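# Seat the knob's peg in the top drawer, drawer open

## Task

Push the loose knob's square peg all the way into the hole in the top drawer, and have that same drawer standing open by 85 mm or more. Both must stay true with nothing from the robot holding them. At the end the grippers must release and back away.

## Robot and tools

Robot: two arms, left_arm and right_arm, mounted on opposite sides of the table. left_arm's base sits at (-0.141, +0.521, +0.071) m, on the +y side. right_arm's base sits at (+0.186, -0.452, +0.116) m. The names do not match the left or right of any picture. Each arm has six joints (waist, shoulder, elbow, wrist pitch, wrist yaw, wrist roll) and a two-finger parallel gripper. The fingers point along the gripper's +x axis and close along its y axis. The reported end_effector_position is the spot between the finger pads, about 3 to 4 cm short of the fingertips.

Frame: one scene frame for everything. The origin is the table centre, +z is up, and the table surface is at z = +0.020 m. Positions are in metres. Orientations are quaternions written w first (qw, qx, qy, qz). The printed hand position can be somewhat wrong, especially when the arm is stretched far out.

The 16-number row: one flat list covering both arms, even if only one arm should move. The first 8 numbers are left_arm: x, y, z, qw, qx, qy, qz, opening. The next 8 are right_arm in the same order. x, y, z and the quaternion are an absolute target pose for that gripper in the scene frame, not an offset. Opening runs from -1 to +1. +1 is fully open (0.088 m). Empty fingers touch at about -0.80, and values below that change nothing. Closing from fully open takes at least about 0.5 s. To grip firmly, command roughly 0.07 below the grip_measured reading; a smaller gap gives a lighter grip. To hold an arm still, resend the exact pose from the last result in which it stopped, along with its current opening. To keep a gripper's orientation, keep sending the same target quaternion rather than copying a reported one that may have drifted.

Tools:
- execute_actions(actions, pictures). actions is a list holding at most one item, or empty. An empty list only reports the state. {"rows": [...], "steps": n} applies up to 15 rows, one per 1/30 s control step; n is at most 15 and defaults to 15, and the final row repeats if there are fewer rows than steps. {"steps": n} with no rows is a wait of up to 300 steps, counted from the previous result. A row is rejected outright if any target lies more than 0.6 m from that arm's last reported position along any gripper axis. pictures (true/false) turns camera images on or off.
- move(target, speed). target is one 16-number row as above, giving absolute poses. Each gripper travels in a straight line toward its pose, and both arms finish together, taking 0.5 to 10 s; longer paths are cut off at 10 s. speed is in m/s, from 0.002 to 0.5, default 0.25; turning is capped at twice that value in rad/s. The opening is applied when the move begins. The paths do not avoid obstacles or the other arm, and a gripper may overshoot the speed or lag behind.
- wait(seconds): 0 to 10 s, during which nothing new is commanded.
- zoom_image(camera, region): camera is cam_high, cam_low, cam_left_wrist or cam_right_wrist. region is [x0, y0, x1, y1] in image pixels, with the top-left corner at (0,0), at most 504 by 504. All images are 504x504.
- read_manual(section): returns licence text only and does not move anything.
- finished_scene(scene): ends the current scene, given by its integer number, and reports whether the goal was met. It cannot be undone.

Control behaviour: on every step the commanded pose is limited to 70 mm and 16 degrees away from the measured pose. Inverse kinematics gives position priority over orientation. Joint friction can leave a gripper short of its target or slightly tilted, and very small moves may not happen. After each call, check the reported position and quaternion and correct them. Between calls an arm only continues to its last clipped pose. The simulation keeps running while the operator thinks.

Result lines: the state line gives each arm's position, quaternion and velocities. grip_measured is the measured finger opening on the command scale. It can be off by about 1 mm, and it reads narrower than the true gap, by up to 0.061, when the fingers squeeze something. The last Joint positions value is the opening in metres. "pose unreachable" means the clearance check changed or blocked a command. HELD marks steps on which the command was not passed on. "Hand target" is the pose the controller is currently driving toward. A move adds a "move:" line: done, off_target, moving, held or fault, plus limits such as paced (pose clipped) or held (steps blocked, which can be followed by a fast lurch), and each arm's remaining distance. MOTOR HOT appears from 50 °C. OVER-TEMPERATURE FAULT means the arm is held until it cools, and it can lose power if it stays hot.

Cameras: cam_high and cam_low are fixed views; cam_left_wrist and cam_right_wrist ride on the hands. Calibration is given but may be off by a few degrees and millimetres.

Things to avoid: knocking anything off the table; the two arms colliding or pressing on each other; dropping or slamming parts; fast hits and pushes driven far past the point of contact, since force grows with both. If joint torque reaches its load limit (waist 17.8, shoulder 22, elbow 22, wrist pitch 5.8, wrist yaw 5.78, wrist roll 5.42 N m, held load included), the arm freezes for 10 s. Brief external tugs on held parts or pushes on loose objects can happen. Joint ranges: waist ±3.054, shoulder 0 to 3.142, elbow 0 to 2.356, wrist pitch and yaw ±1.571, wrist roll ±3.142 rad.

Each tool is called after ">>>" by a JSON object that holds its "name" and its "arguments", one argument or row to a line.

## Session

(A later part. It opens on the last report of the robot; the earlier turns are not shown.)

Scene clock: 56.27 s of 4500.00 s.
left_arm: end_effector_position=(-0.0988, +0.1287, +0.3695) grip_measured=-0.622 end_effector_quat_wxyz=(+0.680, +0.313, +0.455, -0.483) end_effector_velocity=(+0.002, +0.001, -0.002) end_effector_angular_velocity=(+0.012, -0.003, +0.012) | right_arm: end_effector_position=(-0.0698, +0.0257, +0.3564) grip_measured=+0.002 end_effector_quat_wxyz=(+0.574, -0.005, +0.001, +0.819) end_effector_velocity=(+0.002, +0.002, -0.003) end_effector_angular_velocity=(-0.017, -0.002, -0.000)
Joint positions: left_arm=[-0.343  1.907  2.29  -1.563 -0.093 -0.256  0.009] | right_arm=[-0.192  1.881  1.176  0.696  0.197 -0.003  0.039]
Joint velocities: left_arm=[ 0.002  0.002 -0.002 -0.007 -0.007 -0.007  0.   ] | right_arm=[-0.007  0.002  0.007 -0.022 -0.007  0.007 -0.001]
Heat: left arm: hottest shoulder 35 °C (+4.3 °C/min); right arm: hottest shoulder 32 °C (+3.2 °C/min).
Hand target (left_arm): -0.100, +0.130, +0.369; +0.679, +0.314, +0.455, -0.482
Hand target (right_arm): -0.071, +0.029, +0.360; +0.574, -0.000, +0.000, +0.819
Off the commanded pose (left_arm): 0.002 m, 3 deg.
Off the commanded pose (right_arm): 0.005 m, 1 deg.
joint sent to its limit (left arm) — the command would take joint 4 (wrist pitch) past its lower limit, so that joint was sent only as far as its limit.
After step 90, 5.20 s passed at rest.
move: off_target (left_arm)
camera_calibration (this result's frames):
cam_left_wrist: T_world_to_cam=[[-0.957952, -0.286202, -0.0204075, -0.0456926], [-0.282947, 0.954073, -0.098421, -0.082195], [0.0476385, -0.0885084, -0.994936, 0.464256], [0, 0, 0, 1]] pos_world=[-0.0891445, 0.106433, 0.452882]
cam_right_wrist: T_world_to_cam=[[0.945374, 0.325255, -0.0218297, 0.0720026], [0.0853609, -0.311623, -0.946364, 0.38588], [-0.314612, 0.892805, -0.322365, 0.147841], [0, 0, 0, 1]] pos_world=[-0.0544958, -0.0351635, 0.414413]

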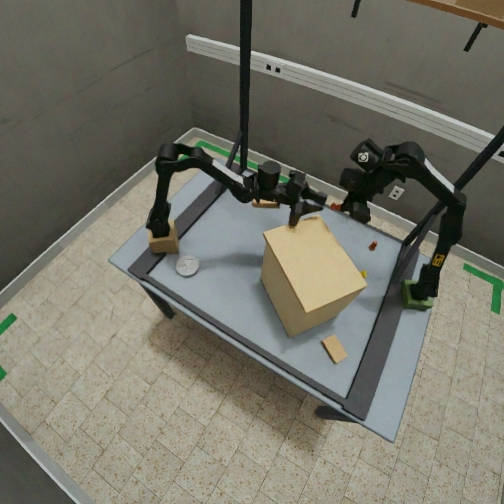

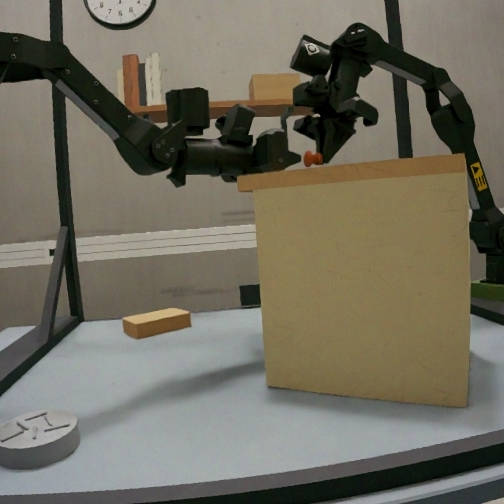

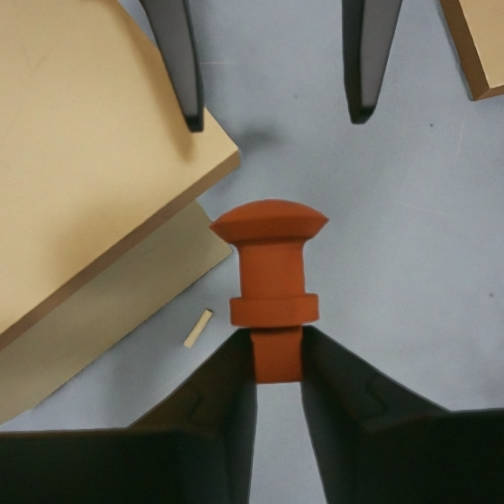

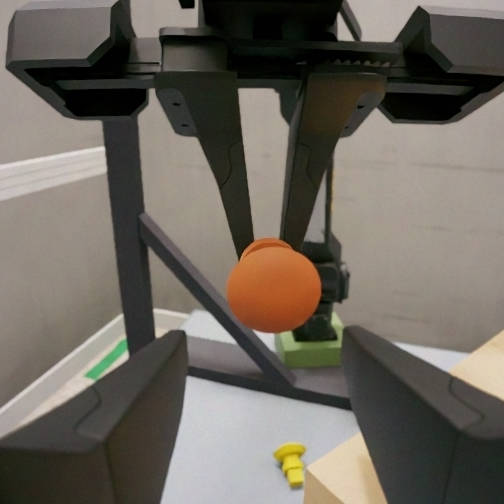

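>>> {"name": "move", "arguments": {
  "target": [-0.10,0.13,0.37,0.671,0.329,0.470,-0.470,-0.69,-0.0815,0.0625,0.358,0.574,0,0,0.819,0.0],
  "speed": 0.05
}}

>>> {"name": "zoom_image", "arguments": {
  "camera": "cam_low",
  "region": [200, 80, 400, 200]
}}

Scene clock: 62.97 s of 4500.00 s.
left_arm: end_effector_position=(-0.0988, +0.1287, +0.3695) grip_measured=-0.622 end_effector_quat_wxyz=(+0.680, +0.313, +0.455, -0.483) end_effector_velocity=(-0.000, +0.002, -0.000) end_effector_angular_velocity=(+0.007, -0.004, +0.007) | right_arm: end_effector_position=(-0.0809, +0.0593, +0.3549) grip_measured=+0.002 end_effector_quat_wxyz=(+0.574, -0.004, +0.001, +0.819) end_effector_velocity=(-0.003, +0.001, +0.008) end_effector_angular_velocity=(+0.016, +0.018, +0.019)
Joint positions: left_arm=[-0.343  1.907  2.29  -1.563 -0.093 -0.256  0.009] | right_arm=[-0.21   2.002  1.341  0.653  0.179 -0.003  0.039]
Joint velocities: left_arm=[-0.002 -0.002 -0.002 -0.007 -0.007 -0.007 -0.   ] | right_arm=[-0.002  0.002  0.017  0.007 -0.022  0.007 -0.   ]
Heat: left arm: hottest shoulder 36 °C (+5.0 °C/min); right arm: hottest shoulder 33 °C (+4.0 °C/min).
Hand target (left_arm): -0.100, +0.130, +0.370; +0.680, +0.314, +0.455, -0.482
Hand target (right_arm): -0.082, +0.062, +0.358; +0.574, +0.000, -0.000, +0.819
Off the commanded pose (left_arm): 0.002 m, 3 deg.
Off the commanded pose (right_arm): 0.004 m, 1 deg.
joint sent to its limit (left arm) — the command would take joint 4 (wrist pitch) past its lower limit, so that joint was sent only as far as its limit.
After step 90, 2.57 s passed at rest.
move: off_target (left_arm)
camera_calibration (this result's frames):
cam_left_wrist: T_world_to_cam=[[-0.957952, -0.286202, -0.0204075, -0.0456926], [-0.282947, 0.954073, -0.098421, -0.082195], [0.0476385, -0.0885084, -0.994936, 0.464256], [0, 0, 0, 1]] pos_world=[-0.0891445, 0.106433, 0.452882]
cam_right_wrist: T_world_to_cam=[[0.945363, 0.325267, -0.0221363, 0.0717251], [0.0848659, -0.311077, -0.946588, 0.395947], [-0.31478, 0.892991, -0.321685, 0.113624], [0, 0, 0, 1]] pos_world=[-0.065642, -0.00162524, 0.412937]

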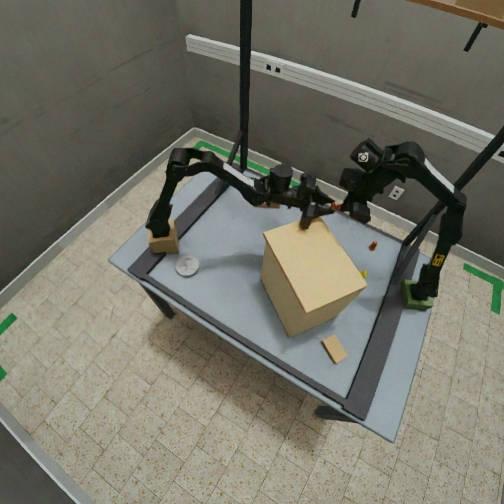

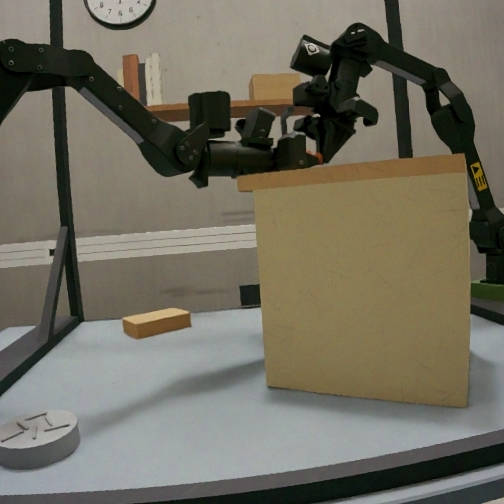

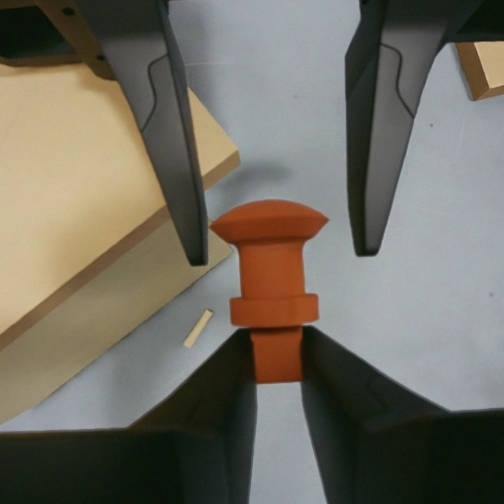

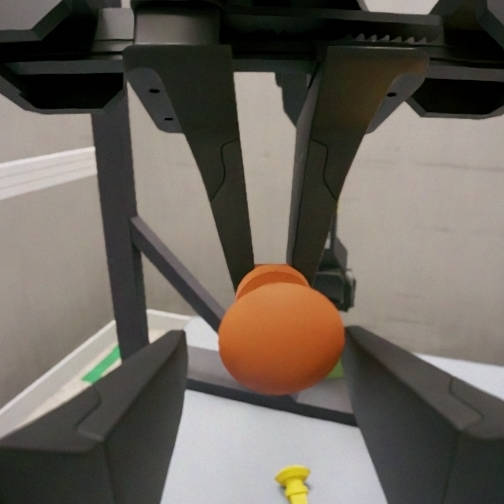

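Region (200, 80, 400, 200) of cam_low's 504x504 image, scaled by 2.520, with more detail than that image has; it fills the top 302 rows of this view, and the rest is white.

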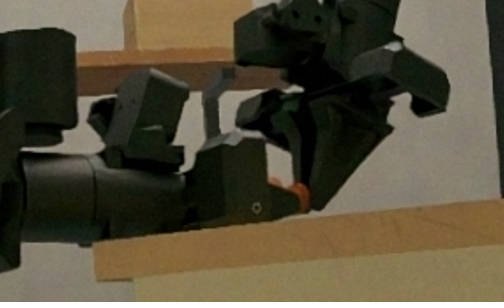

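>>> {"name": "move", "arguments": {
  "target": [-0.10,0.13,0.37,0.671,0.329,0.470,-0.470,-0.69,-0.0785,0.067,0.3615,0.595,0,0,0.804,0.0],
  "speed": 0.03
}}

Scene clock: 67.87 s of 4500.00 s.
left_arm: end_effector_position=(-0.0988, +0.1287, +0.3695) grip_measured=-0.622 end_effector_quat_wxyz=(+0.680, +0.313, +0.455, -0.483) end_effector_velocity=(-0.000, +0.002, -0.000) end_effector_angular_velocity=(+0.006, +0.010, +0.006) | right_arm: end_effector_position=(-0.0761, +0.0650, +0.3582) grip_measured=+0.002 end_effector_quat_wxyz=(+0.595, -0.005, +0.001, +0.804) end_effector_velocity=(-0.000, +0.001, -0.003) end_effector_angular_velocity=(-0.008, -0.030, +0.005)
Joint positions: left_arm=[-0.343  1.907  2.29  -1.563 -0.093 -0.256  0.009] | right_arm=[-0.209  2.011  1.369  0.634  0.23  -0.003  0.039]
Joint velocities: left_arm=[ 0.002 -0.002 -0.002 -0.007  0.007 -0.007  0.   ] | right_arm=[-0.002  0.002  0.007 -0.022 -0.007 -0.022 -0.   ]
Heat: left arm: hottest shoulder 37 °C (+6.0 °C/min); right arm: hottest shoulder 34 °C (+4.0 °C/min).
Hand target (left_arm): -0.100, +0.130, +0.370; +0.680, +0.314, +0.455, -0.482
Hand target (right_arm): -0.078, +0.067, +0.361; +0.595, -0.000, +0.000, +0.804
Off the commanded pose (left_arm): 0.002 m, 3 deg.
Off the commanded pose (right_arm): 0.005 m, 1 deg.
joint sent to its limit (left arm) — the command would take joint 4 (wrist pitch) past its lower limit, so that joint was sent only as far as its limit.
After step 90, 0.77 s passed at rest.
move: off_target (left_arm)
camera_calibration (this result's frames):
cam_left_wrist: T_world_to_cam=[[-0.957952, -0.286202, -0.0204075, -0.0456926], [-0.282947, 0.954073, -0.098421, -0.082195], [0.0476385, -0.0885084, -0.994936, 0.464256], [0, 0, 0, 1]] pos_world=[-0.0891445, 0.106433, 0.452882]
cam_right_wrist: T_world_to_cam=[[0.960548, 0.27727, -0.0216401, 0.0694359], [0.069626, -0.315078, -0.946508, 0.399458], [-0.269256, 0.90766, -0.321953, 0.113653], [0, 0, 0, 1]] pos_world=[-0.0639073, 0.00344924, 0.416184]

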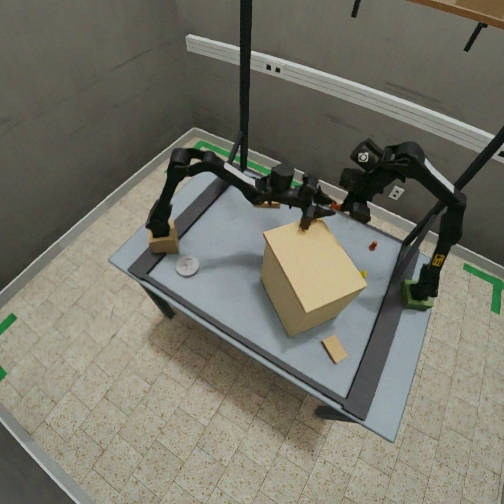

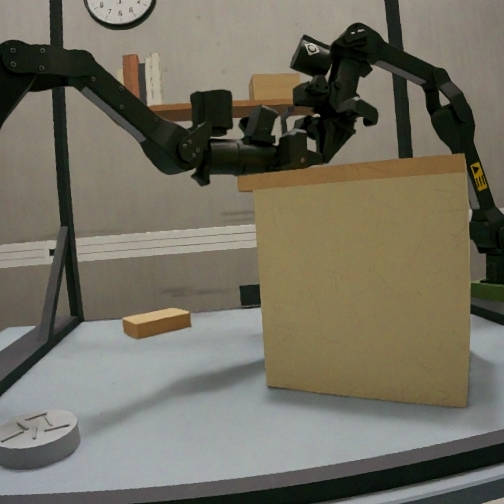

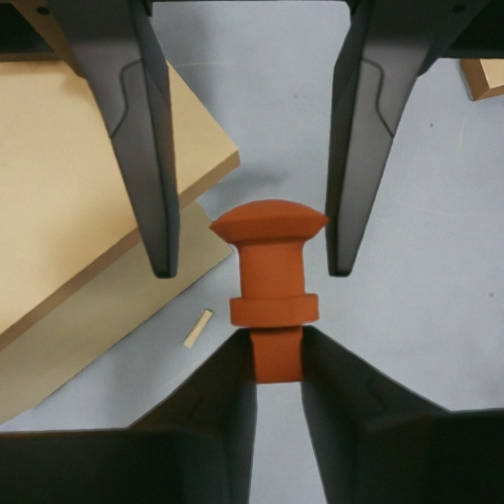

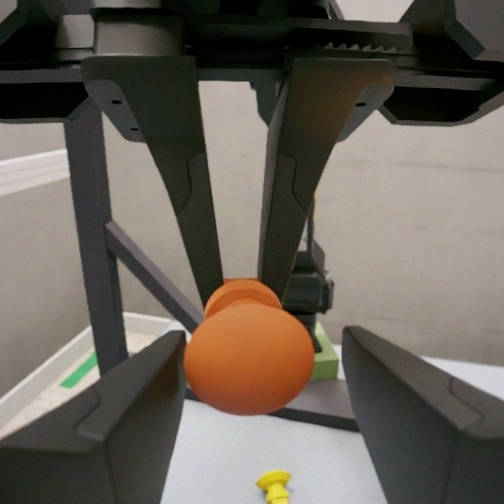

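>>> {"name": "move", "arguments": {
  "target": [-0.10,0.13,0.37,0.671,0.329,0.470,-0.470,-0.69,-0.0825,0.066,0.3615,0.595,0,0,0.804,0.0],
  "speed": 0.02
}}

Scene clock: 71.47 s of 4500.00 s.
left_arm: end_effector_position=(-0.0988, +0.1287, +0.3695) grip_measured=-0.622 end_effector_quat_wxyz=(+0.680, +0.313, +0.455, -0.483) end_effector_velocity=(+0.002, +0.000, +0.003) end_effector_angular_velocity=(-0.012, -0.018, +0.013) | right_arm: end_effector_position=(-0.0803, +0.0640, +0.3583) grip_measured=+0.002 end_effector_quat_wxyz=(+0.595, -0.005, +0.000, +0.804) end_effector_velocity=(-0.002, -0.001, -0.001) end_effector_angular_velocity=(-0.004, -0.011, +0.010)
Joint positions: left_arm=[-0.343  1.907  2.29  -1.563 -0.093 -0.256  0.009] | right_arm=[-0.2    2.015  1.375  0.632  0.239 -0.003  0.039]
Joint velocities: left_arm=[-0.002 -0.007 -0.002  0.007 -0.022 -0.007  0.   ] | right_arm=[ 0.002 -0.002 -0.002 -0.007 -0.007 -0.007 -0.   ]
Heat: left arm: hottest shoulder 37 °C (+6.0 °C/min); right arm: hottest shoulder 34 °C (+4.0 °C/min).
Hand target (left_arm): -0.100, +0.130, +0.370; +0.680, +0.314, +0.455, -0.482
Hand target (right_arm): -0.083, +0.066, +0.362; +0.595, +0.000, -0.000, +0.804
Off the commanded pose (left_arm): 0.002 m, 3 deg.
Off the commanded pose (right_arm): 0.004 m, 1 deg.
joint sent to its limit (left arm) — the command would take joint 4 (wrist pitch) past its lower limit, so that joint was sent only as far as its limit.
move: off_target (left_arm)
camera_calibration (this result's frames):
cam_left_wrist: T_world_to_cam=[[-0.957952, -0.286202, -0.0204075, -0.0456926], [-0.282947, 0.954073, -0.098421, -0.082195], [0.0476385, -0.0885084, -0.994936, 0.464256], [0, 0, 0, 1]] pos_world=[-0.0891445, 0.106433, 0.452882]
cam_right_wrist: T_world_to_cam=[[0.960546, 0.277278, -0.0216584, 0.0737488], [0.0695073, -0.314729, -0.946633, 0.399569], [-0.269297, 0.907779, -0.321584, 0.113372], [0, 0, 0, 1]] pos_world=[-0.0680812, 0.00239019, 0.416301]

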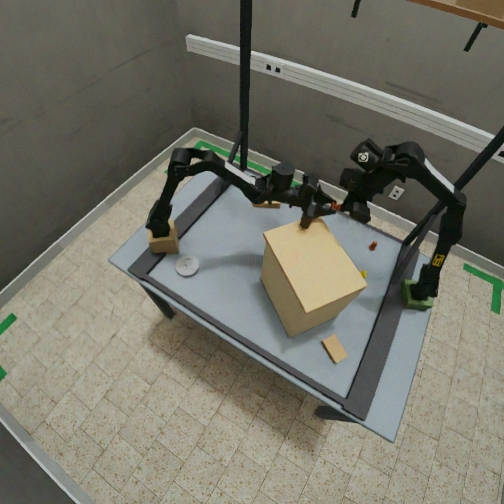

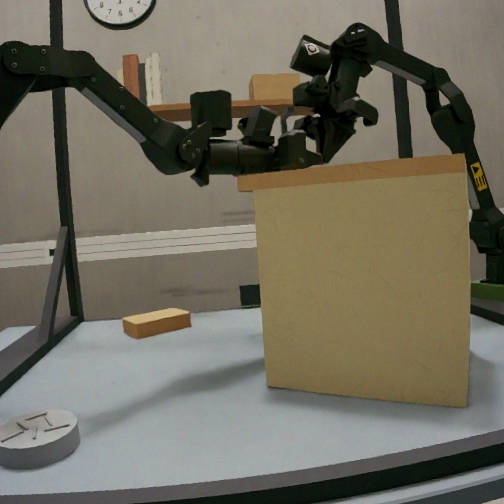

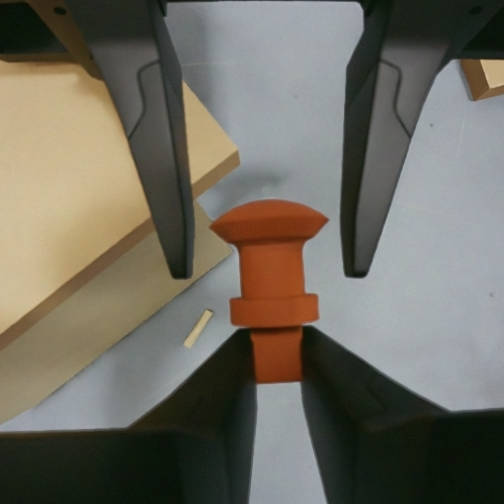

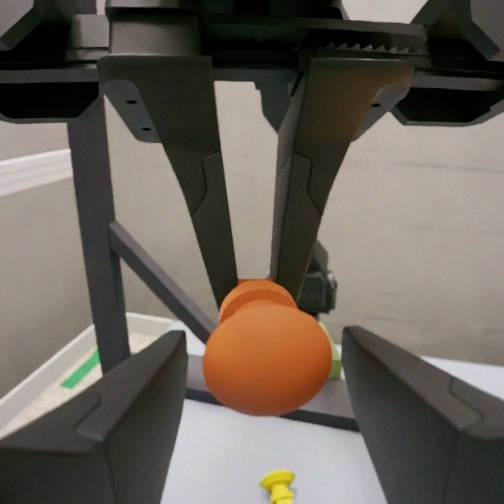

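Centered. Grip, release left, withdraw left.

>>> {"name": "execute_actions", "arguments": {
  "actions": [
    {"rows":[[-0.10,0.13,0.37,0.671,0.329,0.470,-0.470,-0.69,-0.0803,0.064,0.3583,0.595,0,0,0.804,-0.42]],"steps":15}
  ],
  "pictures": false
}}

>>> {"name": "execute_actions", "arguments": {
  "actions": [
    {"rows":[[-0.10,0.13,0.37,0.671,0.329,0.470,-0.470,-0.2,-0.0803,0.064,0.3583,0.595,0,0,0.804,-0.42]],"steps":12}
  ],
  "pictures": false
}}

>>> {"name": "move", "arguments": {
  "target": [-0.13,0.21,0.37,0.671,0.329,0.470,-0.470,-0.2,-0.065,0.0,0.37,0.595,0,0,0.804,-0.42],
  "speed": 0.1
}}

>>> {"name": "zoom_image", "arguments": {
  "camera": "cam_low",
  "region": [180, 80, 380, 200]
}}

Scene clock: 78.77 s of 4500.00 s.
left_arm: end_effector_position=(-0.0989, +0.1287, +0.3695) grip_measured=-0.622 end_effector_quat_wxyz=(+0.680, +0.313, +0.455, -0.483) end_effector_velocity=(-0.002, +0.002, -0.000) end_effector_angular_velocity=(+0.008, +0.005, -0.012) | right_arm: end_effector_position=(-0.0799, +0.0642, +0.3597) grip_measured=-0.345 end_effector_quat_wxyz=(+0.595, -0.001, -0.001, +0.803) end_effector_velocity=(-0.002, -0.001, +0.002) end_effector_angular_velocity=(+0.013, -0.017, +0.020)
Joint positions: left_arm=[-0.343  1.907  2.29  -1.563 -0.093 -0.258  0.009] | right_arm=[-0.2    2.016  1.375  0.64   0.241 -0.002  0.022]
Joint velocities: left_arm=[-0.002 -0.002 -0.002 -0.007  0.007  0.007  0.   ] | right_arm=[-0.002 -0.002 -0.002  0.007 -0.022 -0.022 -0.   ]
Heat: left arm: hottest shoulder 39 °C (+7.2 °C/min); right arm: hottest shoulder 35 °C (+5.1 °C/min).
Hand target (left_arm): -0.100, +0.130, +0.370; +0.680, +0.314, +0.455, -0.482
Hand target (right_arm): -0.080, +0.064, +0.358; +0.595, -0.000, +0.000, +0.804
Off the commanded pose (left_arm): 0.002 m, 3 deg.
Off the commanded pose (right_arm): 0.002 m, 0 deg.
joint sent to its limit (left arm) — the command would take joint 4 (wrist pitch) past its lower limit, so that joint was sent only as far as its limit.
Steps of this call (steps 1 to 90: nothing new was sent; then 3.80 s passed at rest; steps 91 to 105: all 15 steps of this action). Readings (end_effector_position):
91: left_arm (-0.0988, +0.1287, +0.3695) | right_arm (-0.0803, +0.0640, +0.3580)
92: left_arm (-0.0988, +0.1287, +0.3695) | right_arm (-0.0803, +0.0640, +0.3582)
94: left_arm (-0.0988, +0.1286, +0.3695) | right_arm (-0.0802, +0.0641, +0.3590)
98: left_arm (-0.0989, +0.1287, +0.3695) | right_arm (-0.0799, +0.0642, +0.3596)
105: the state above

Scene clock: 79.17 s of 4500.00 s.
left_arm: end_effector_position=(-0.0989, +0.1287, +0.3695) grip_measured=-0.212 end_effector_quat_wxyz=(+0.680, +0.313, +0.455, -0.483) end_effector_velocity=(+0.000, +0.003, +0.002) end_effector_angular_velocity=(+0.001, -0.012, +0.021) | right_arm: end_effector_position=(-0.0799, +0.0642, +0.3605) grip_measured=-0.345 end_effector_quat_wxyz=(+0.595, +0.000, -0.001, +0.803) end_effector_velocity=(+0.001, -0.000, -0.001) end_effector_angular_velocity=(-0.004, -0.011, +0.005)
Joint positions: left_arm=[-0.343  1.907  2.29  -1.563 -0.093 -0.258  0.029] | right_arm=[-0.2    2.016  1.375  0.643  0.241 -0.002  0.022]
Joint velocities: left_arm=[-0.007 -0.007 -0.002 -0.007 -0.022 -0.022  0.004] | right_arm=[-0.002 -0.002 -0.002 -0.007 -0.007 -0.007  0.   ]
Heat: left arm: hottest shoulder 39 °C (+7.1 °C/min); right arm: hottest shoulder 35 °C (+5.1 °C/min).
Hand target (left_arm): -0.100, +0.130, +0.370; +0.680, +0.314, +0.455, -0.482
Hand target (right_arm): -0.080, +0.064, +0.358; +0.595, +0.000, -0.000, +0.804
Off the commanded pose (left_arm): 0.002 m, 3 deg.
Off the commanded pose (right_arm): 0.002 m, 0 deg.
joint sent to its limit (left arm) — the command would take joint 4 (wrist pitch) past its lower limit, so that joint was sent only as far as its limit.
Steps of this call (steps 1 to 12: all 12 steps of this action). Readings (end_effector_position):
1: left_arm (-0.0989, +0.1287, +0.3695) | right_arm (-0.0799, +0.0642, +0.3597)
2: left_arm (-0.0989, +0.1287, +0.3695) | right_arm (-0.0799, +0.0642, +0.3601)
4: left_arm (-0.0989, +0.1288, +0.3694) | right_arm (-0.0799, +0.0642, +0.3603)
8: left_arm (-0.0989, +0.1287, +0.3695) | right_arm (-0.0799, +0.0642, +0.3605)
12: the state above

Scene clock: 80.73 s of 4500.00 s.
left_arm: end_effector_position=(-0.1298, +0.2064, +0.3678) grip_measured=-0.202 end_effector_quat_wxyz=(+0.671, +0.328, +0.469, -0.472) end_effector_velocity=(+0.002, +0.003, -0.002) end_effector_angular_velocity=(+0.011, -0.005, +0.012) | right_arm: end_effector_position=(-0.0659, +0.0033, +0.3670) grip_measured=-0.345 end_effector_quat_wxyz=(+0.595, -0.004, +0.000, +0.804) end_effector_velocity=(-0.001, -0.001, -0.008) end_effector_angular_velocity=(-0.016, -0.019, +0.020)
Joint positions: left_arm=[-0.437  1.612  1.937 -1.563 -0.123 -0.35   0.029] | right_arm=[-0.15   1.797  1.111  0.68   0.289 -0.002  0.022]
Joint velocities: left_arm=[ 0.002 -0.002 -0.007 -0.007 -0.007 -0.007 -0.   ] | right_arm=[-0.002  0.002 -0.012 -0.007 -0.022 -0.007 -0.   ]
Heat: left arm: hottest shoulder 39 °C (+7.0 °C/min); right arm: hottest shoulder 36 °C (+6.0 °C/min).
Hand target (left_arm): -0.131, +0.210, +0.370; +0.673, +0.325, +0.467, -0.473
Hand target (right_arm): -0.065, +0.000, +0.370; +0.595, +0.000, -0.000, +0.804
Off the commanded pose (left_arm): 0.004 m, 0 deg.
Off the commanded pose (right_arm): 0.005 m, 0 deg.
joint sent to its limit (left arm) — the command would take joint 4 (wrist pitch) past its lower limit, so that joint was sent only as far as its limit.
move: done
camera_calibration (this result's frames):
cam_left_wrist: T_world_to_cam=[[-0.957385, -0.287419, -0.0283647, -0.0499491], [-0.285787, 0.956951, -0.0506991, -0.183757], [0.0417155, -0.0404323, -0.998311, 0.46155], [0, 0, 0, 1]] pos_world=[-0.11959, 0.180152, 0.450038]
cam_right_wrist: T_world_to_cam=[[0.960527, 0.277307, -0.0221108, 0.0771376], [0.0686853, -0.313428, -0.947125, 0.38777], [-0.269574, 0.90822, -0.320103, 0.174584], [0, 0, 0, 1]] pos_world=[-0.0536634, -0.0584137, 0.424857]

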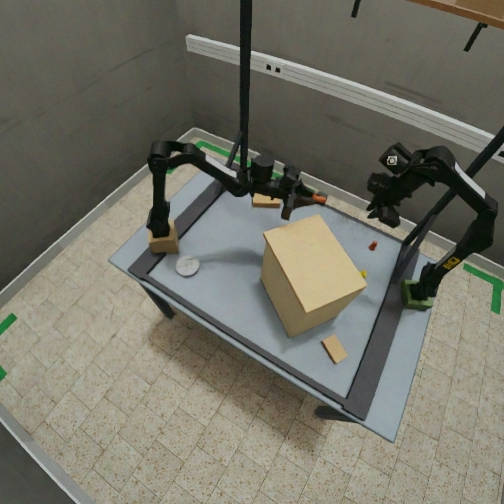

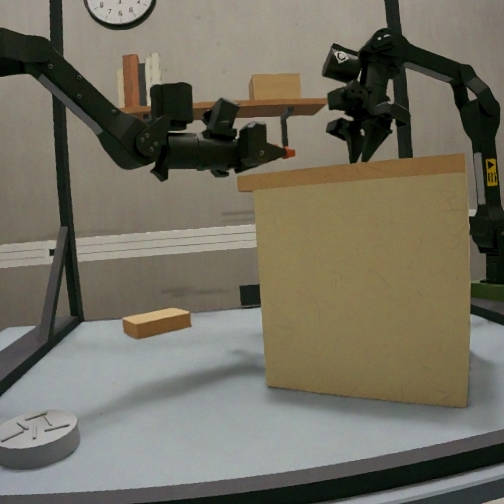

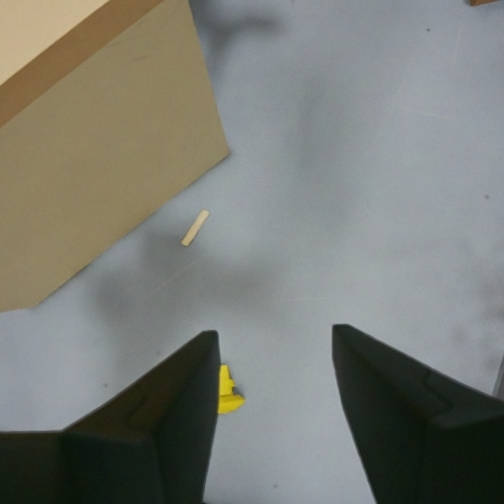

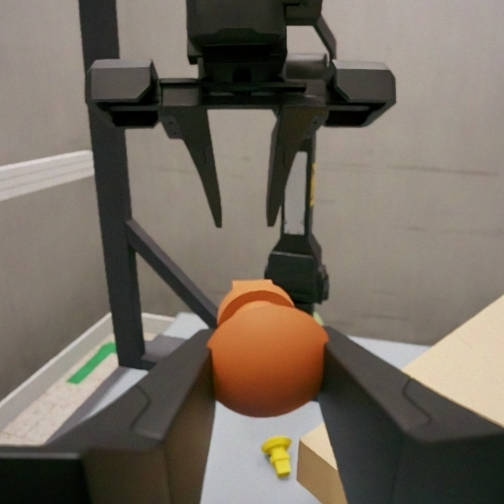

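Region (180, 80, 380, 200) of cam_low's 504x504 image, scaled by 2.520, with more detail than that image has; it fills the top 302 rows of this view, and the rest is white.

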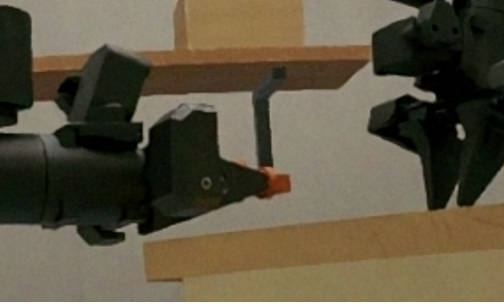

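>>> {"name": "move", "arguments": {
  "target": [-0.25,0.09,0.265,0.95,0,0,-0.31,-0.2,-0.07,-0.11,0.33,0.87,0,0,0.49,-0.42],
  "speed": 0.2
}}

>>> {"name": "move", "arguments": {
  "target": [-0.25,0.09,0.265,0.95,0,0,-0.31,-0.2,-0.035,-0.0665,0.262,0.899,0,0,0.438,-0.42],
  "speed": 0.1
}}

>>> {"name": "zoom_image", "arguments": {
  "camera": "cam_left_wrist",
  "region": [60, 120, 260, 270]
}}

Scene clock: 97.03 s of 4500.00 s.
left_arm: end_effector_position=(-0.2481, +0.0904, +0.2700) grip_measured=-0.202 end_effector_quat_wxyz=(+0.954, -0.005, +0.011, -0.299) end_effector_velocity=(+0.000, +0.002, -0.002) end_effector_angular_velocity=(-0.010, -0.014, +0.012) | right_arm: end_effector_position=(-0.0668, -0.1106, +0.3281) grip_measured=-0.345 end_effector_quat_wxyz=(+0.871, -0.005, -0.003, +0.491) end_effector_velocity=(-0.000, +0.001, -0.002) end_effector_angular_velocity=(-0.018, -0.029, +0.005)
Joint positions: left_arm=[-1.003  2.007  1.383 -0.128 -1.544 -0.768  0.029] | right_arm=[ 0.261  1.935  1.117  0.805  1.542 -0.     0.022]
Joint velocities: left_arm=[-0.002 -0.002 -0.046  0.154 -0.022  0.11   0.   ] | right_arm=[-0.002  0.002 -0.002 -0.007 -0.007 -0.022 -0.   ]
Heat: left arm: hottest shoulder 39 °C (+6.1 °C/min); right arm: hottest shoulder 37 °C (+6.1 °C/min).
Hand target (left_arm): -0.249, +0.091, +0.265; +0.954, +0.004, +0.008, -0.300
Hand target (right_arm): -0.070, -0.110, +0.330; +0.871, -0.000, -0.000, +0.491
Off the commanded pose (left_arm): 0.005 m, 2 deg.
Off the commanded pose (right_arm): 0.004 m, 1 deg.
After step 90, 9.13 s passed at rest.
move: done
camera_calibration (this result's frames):
cam_left_wrist: T_world_to_cam=[[-0.563415, -0.824861, -0.0465517, -0.0481186], [-0.235094, 0.214086, -0.948102, 0.210513], [0.792019, -0.523231, -0.314539, 0.409318], [0, 0, 0, 1]] pos_world=[-0.301808, 0.129409, 0.326094]
cam_right_wrist: T_world_to_cam=[[0.846993, -0.531416, -0.0140925, 0.00899307], [-0.178442, -0.259236, -0.949187, 0.305488], [0.50076, 0.80647, -0.314398, 0.303652], [0, 0, 0, 1]] pos_world=[-0.105162, -0.160914, 0.385559]

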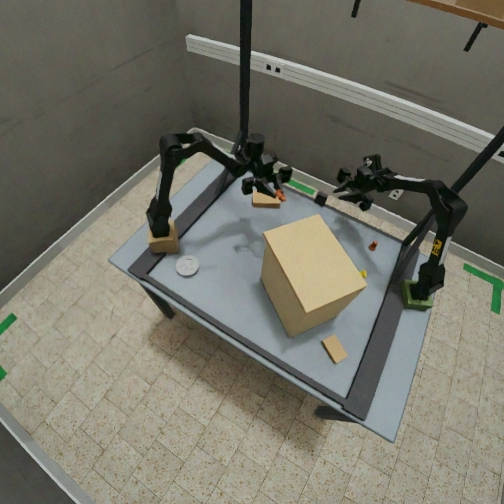

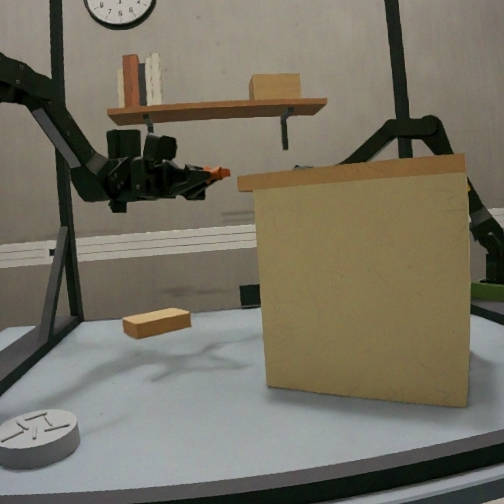

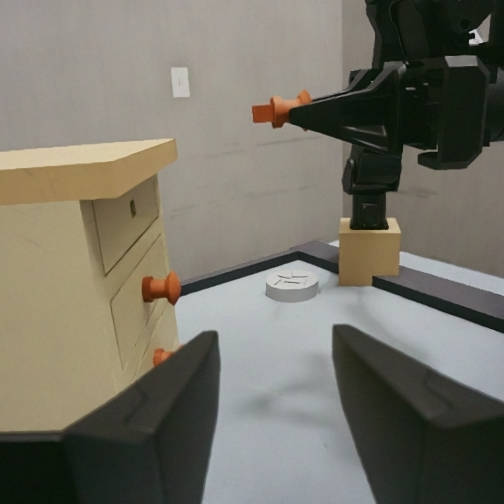

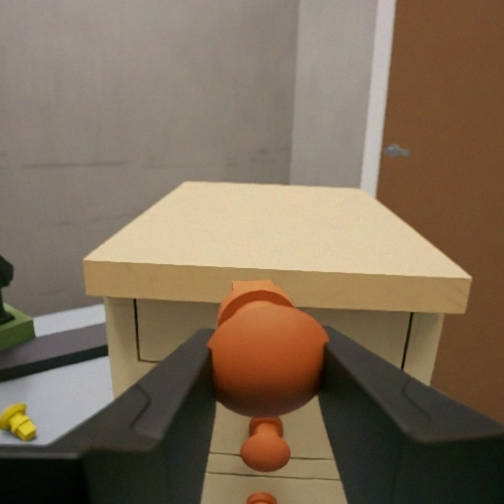

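Scene clock: 98.37 s of 4500.00 s.
left_arm: end_effector_position=(-0.2491, +0.0889, +0.2672) grip_measured=-0.202 end_effector_quat_wxyz=(+0.954, -0.002, +0.009, -0.301) end_effector_velocity=(-0.001, +0.003, -0.001) end_effector_angular_velocity=(+0.015, -0.030, +0.008) | right_arm: end_effector_position=(-0.0335, -0.0688, +0.2615) grip_measured=-0.345 end_effector_quat_wxyz=(+0.899, -0.004, +0.000, +0.437) end_effector_velocity=(-0.000, +0.002, -0.003) end_effector_angular_velocity=(-0.002, -0.005, +0.005)
Joint positions: left_arm=[-1.003  2.007  1.341  0.043 -1.543 -0.632  0.029] | right_arm=[0.13  2.132 1.125 0.911 1.532 0.088 0.022]
Joint velocities: left_arm=[-0.007 -0.002 -0.046  0.154 -0.022  0.139 -0.   ] | right_arm=[-0.002  0.017 -0.002  0.066 -0.007 -0.051 -0.   ]
Heat: left arm: hottest shoulder 40 °C (+7.1 °C/min); right arm: hottest shoulder 37 °C (+6.1 °C/min).
Hand target (left_arm): -0.250, +0.090, +0.265; +0.953, +0.003, +0.008, -0.304
Hand target (right_arm): -0.035, -0.066, +0.262; +0.899, -0.001, +0.001, +0.438
Off the commanded pose (left_arm): 0.003 m, 2 deg.
Off the commanded pose (right_arm): 0.003 m, 0 deg.
move: done
camera_calibration (this result's frames):
cam_left_wrist: T_world_to_cam=[[-0.566062, -0.822632, -0.0533811, -0.049111], [-0.229229, 0.219274, -0.948353, 0.208988], [0.791851, -0.52459, -0.312694, 0.40803], [0, 0, 0, 1]] pos_world=[-0.302993, 0.127823, 0.323161]
cam_right_wrist: T_world_to_cam=[[0.776237, -0.630142, -0.0194447, -0.00562808], [-0.214563, -0.235055, -0.948004, 0.259172], [0.592806, 0.740048, -0.317664, 0.231697], [0, 0, 0, 1]] pos_world=[-0.0773735, -0.114093, 0.319189]

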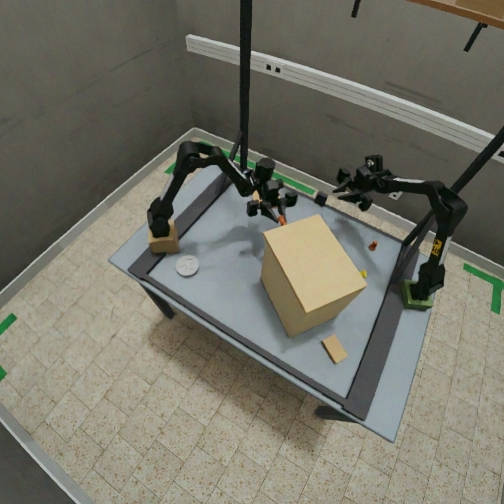

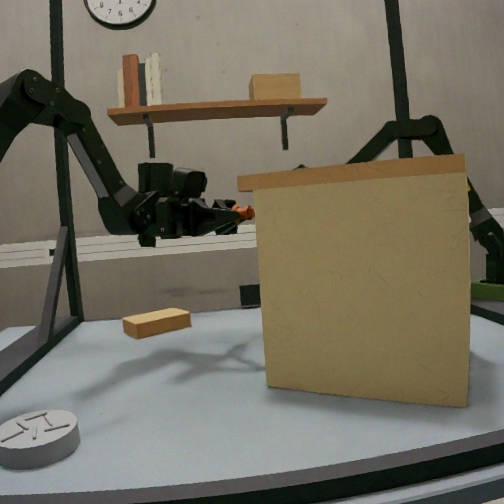

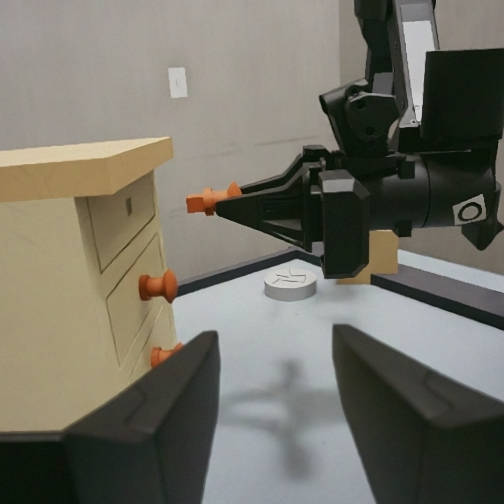

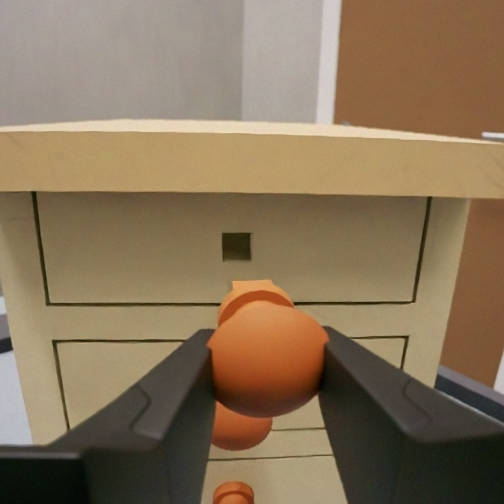

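Region (60, 120, 260, 270) of cam_left_wrist's 504x504 image, scaled by 2.520, with more detail than that image has; it fills the top 378 rows of this view, and the rest is white.

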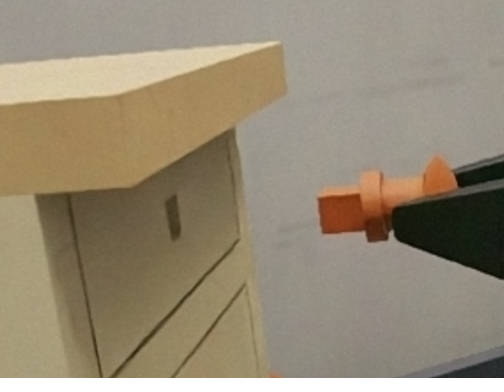

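>>> {"name": "move", "arguments": {
  "target": [-0.25,0.09,0.265,0.95,0,0,-0.31,-0.2,-0.019,-0.0415,0.262,0.899,0,0,0.438,-0.42],
  "speed": 0.04
}}

>>> {"name": "zoom_image", "arguments": {
  "camera": "cam_left_wrist",
  "region": [70, 140, 230, 260]
}}

>>> {"name": "zoom_image", "arguments": {
  "camera": "cam_right_wrist",
  "region": [190, 240, 320, 340]
}}

Scene clock: 113.30 s of 4500.00 s.
left_arm: end_effector_position=(-0.2494, +0.0885, +0.2650) grip_measured=-0.202 end_effector_quat_wxyz=(+0.953, +0.000, +0.008, -0.303) end_effector_velocity=(-0.002, +0.003, -0.002) end_effector_angular_velocity=(+0.008, -0.014, -0.003) | right_arm: end_effector_position=(-0.0176, -0.0443, +0.2607) grip_measured=-0.345 end_effector_quat_wxyz=(+0.899, -0.004, -0.001, +0.438) end_effector_velocity=(-0.001, +0.002, +0.002) end_effector_angular_velocity=(+0.011, +0.010, +0.020)
Joint positions: left_arm=[-1.003  2.007  1.302  0.195 -1.54  -0.514  0.029] | right_arm=[0.059 2.16  1.143 0.998 1.461 0.012 0.022]
Joint velocities: left_arm=[-0.007 -0.002 -0.046  0.154 -0.007  0.125 -0.   ] | right_arm=[-0.002 -0.002 -0.002  0.022 -0.022 -0.007 -0.   ]
Heat: left arm: hottest shoulder 42 °C (+8.1 °C/min); right arm: hottest shoulder 38 °C (+6.1 °C/min).
Hand target (left_arm): -0.250, +0.090, +0.265; +0.952, +0.002, +0.008, -0.306
Hand target (right_arm): -0.019, -0.042, +0.262; +0.899, -0.000, +0.000, +0.438
Off the commanded pose (left_arm): 0.002 m, 1 deg.
Off the commanded pose (right_arm): 0.003 m, 0 deg.
After step 90, 10.83 s passed at rest.
move: done
camera_calibration (this result's frames):
cam_left_wrist: T_world_to_cam=[[-0.569222, -0.820087, -0.0586851, -0.0493309], [-0.224318, 0.223575, -0.948523, 0.207841], [0.790992, -0.526755, -0.311224, 0.406952], [0, 0, 0, 1]] pos_world=[-0.303354, 0.127441, 0.3209]
cam_right_wrist: T_world_to_cam=[[0.776607, -0.629706, -0.0187526, -0.00271449], [-0.212964, -0.234398, -0.948527, 0.267868], [0.592897, 0.740627, -0.31614, 0.203453], [0, 0, 0, 1]] pos_world=[-0.0614722, -0.0896039, 0.318349]

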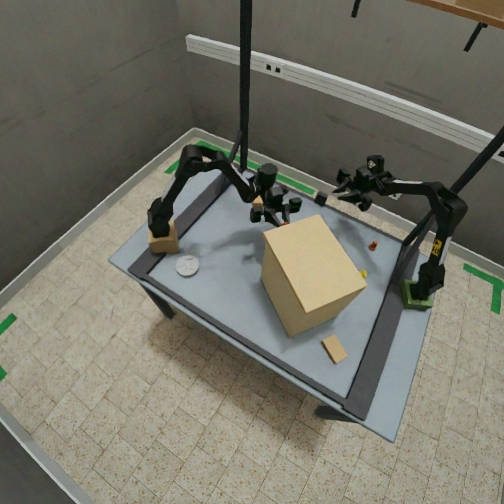

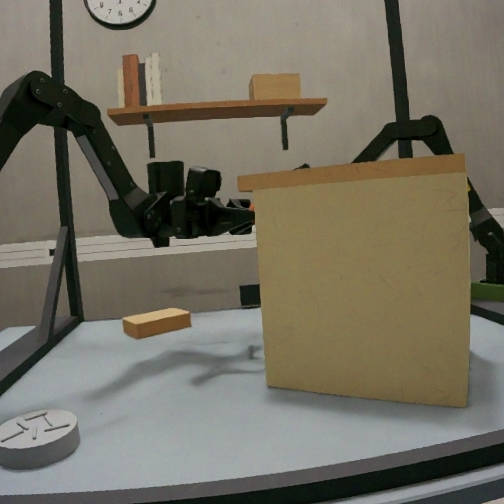

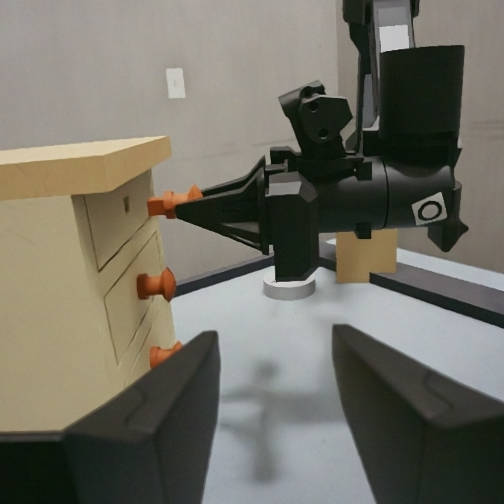

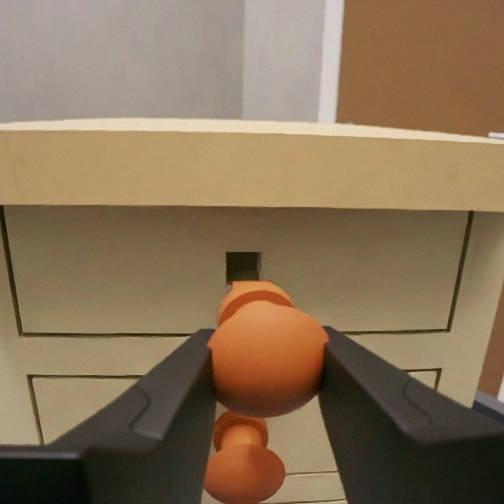

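Region (70, 140, 230, 260) of cam_left_wrist's 504x504 image, scaled by 3.150, with more detail than that image has; it fills the top 378 rows of this view, and the rest is white.

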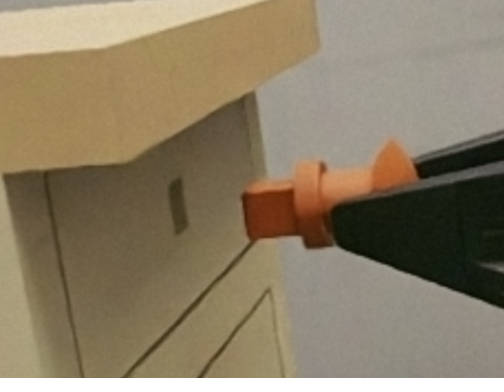

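Region (190, 240, 320, 340) of cam_right_wrist's 504x504 image, scaled by 3.877, with more detail than that image has; it fills the top 388 rows of this view, and the rest is white.

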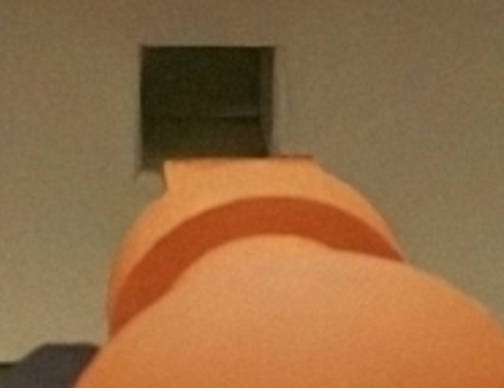

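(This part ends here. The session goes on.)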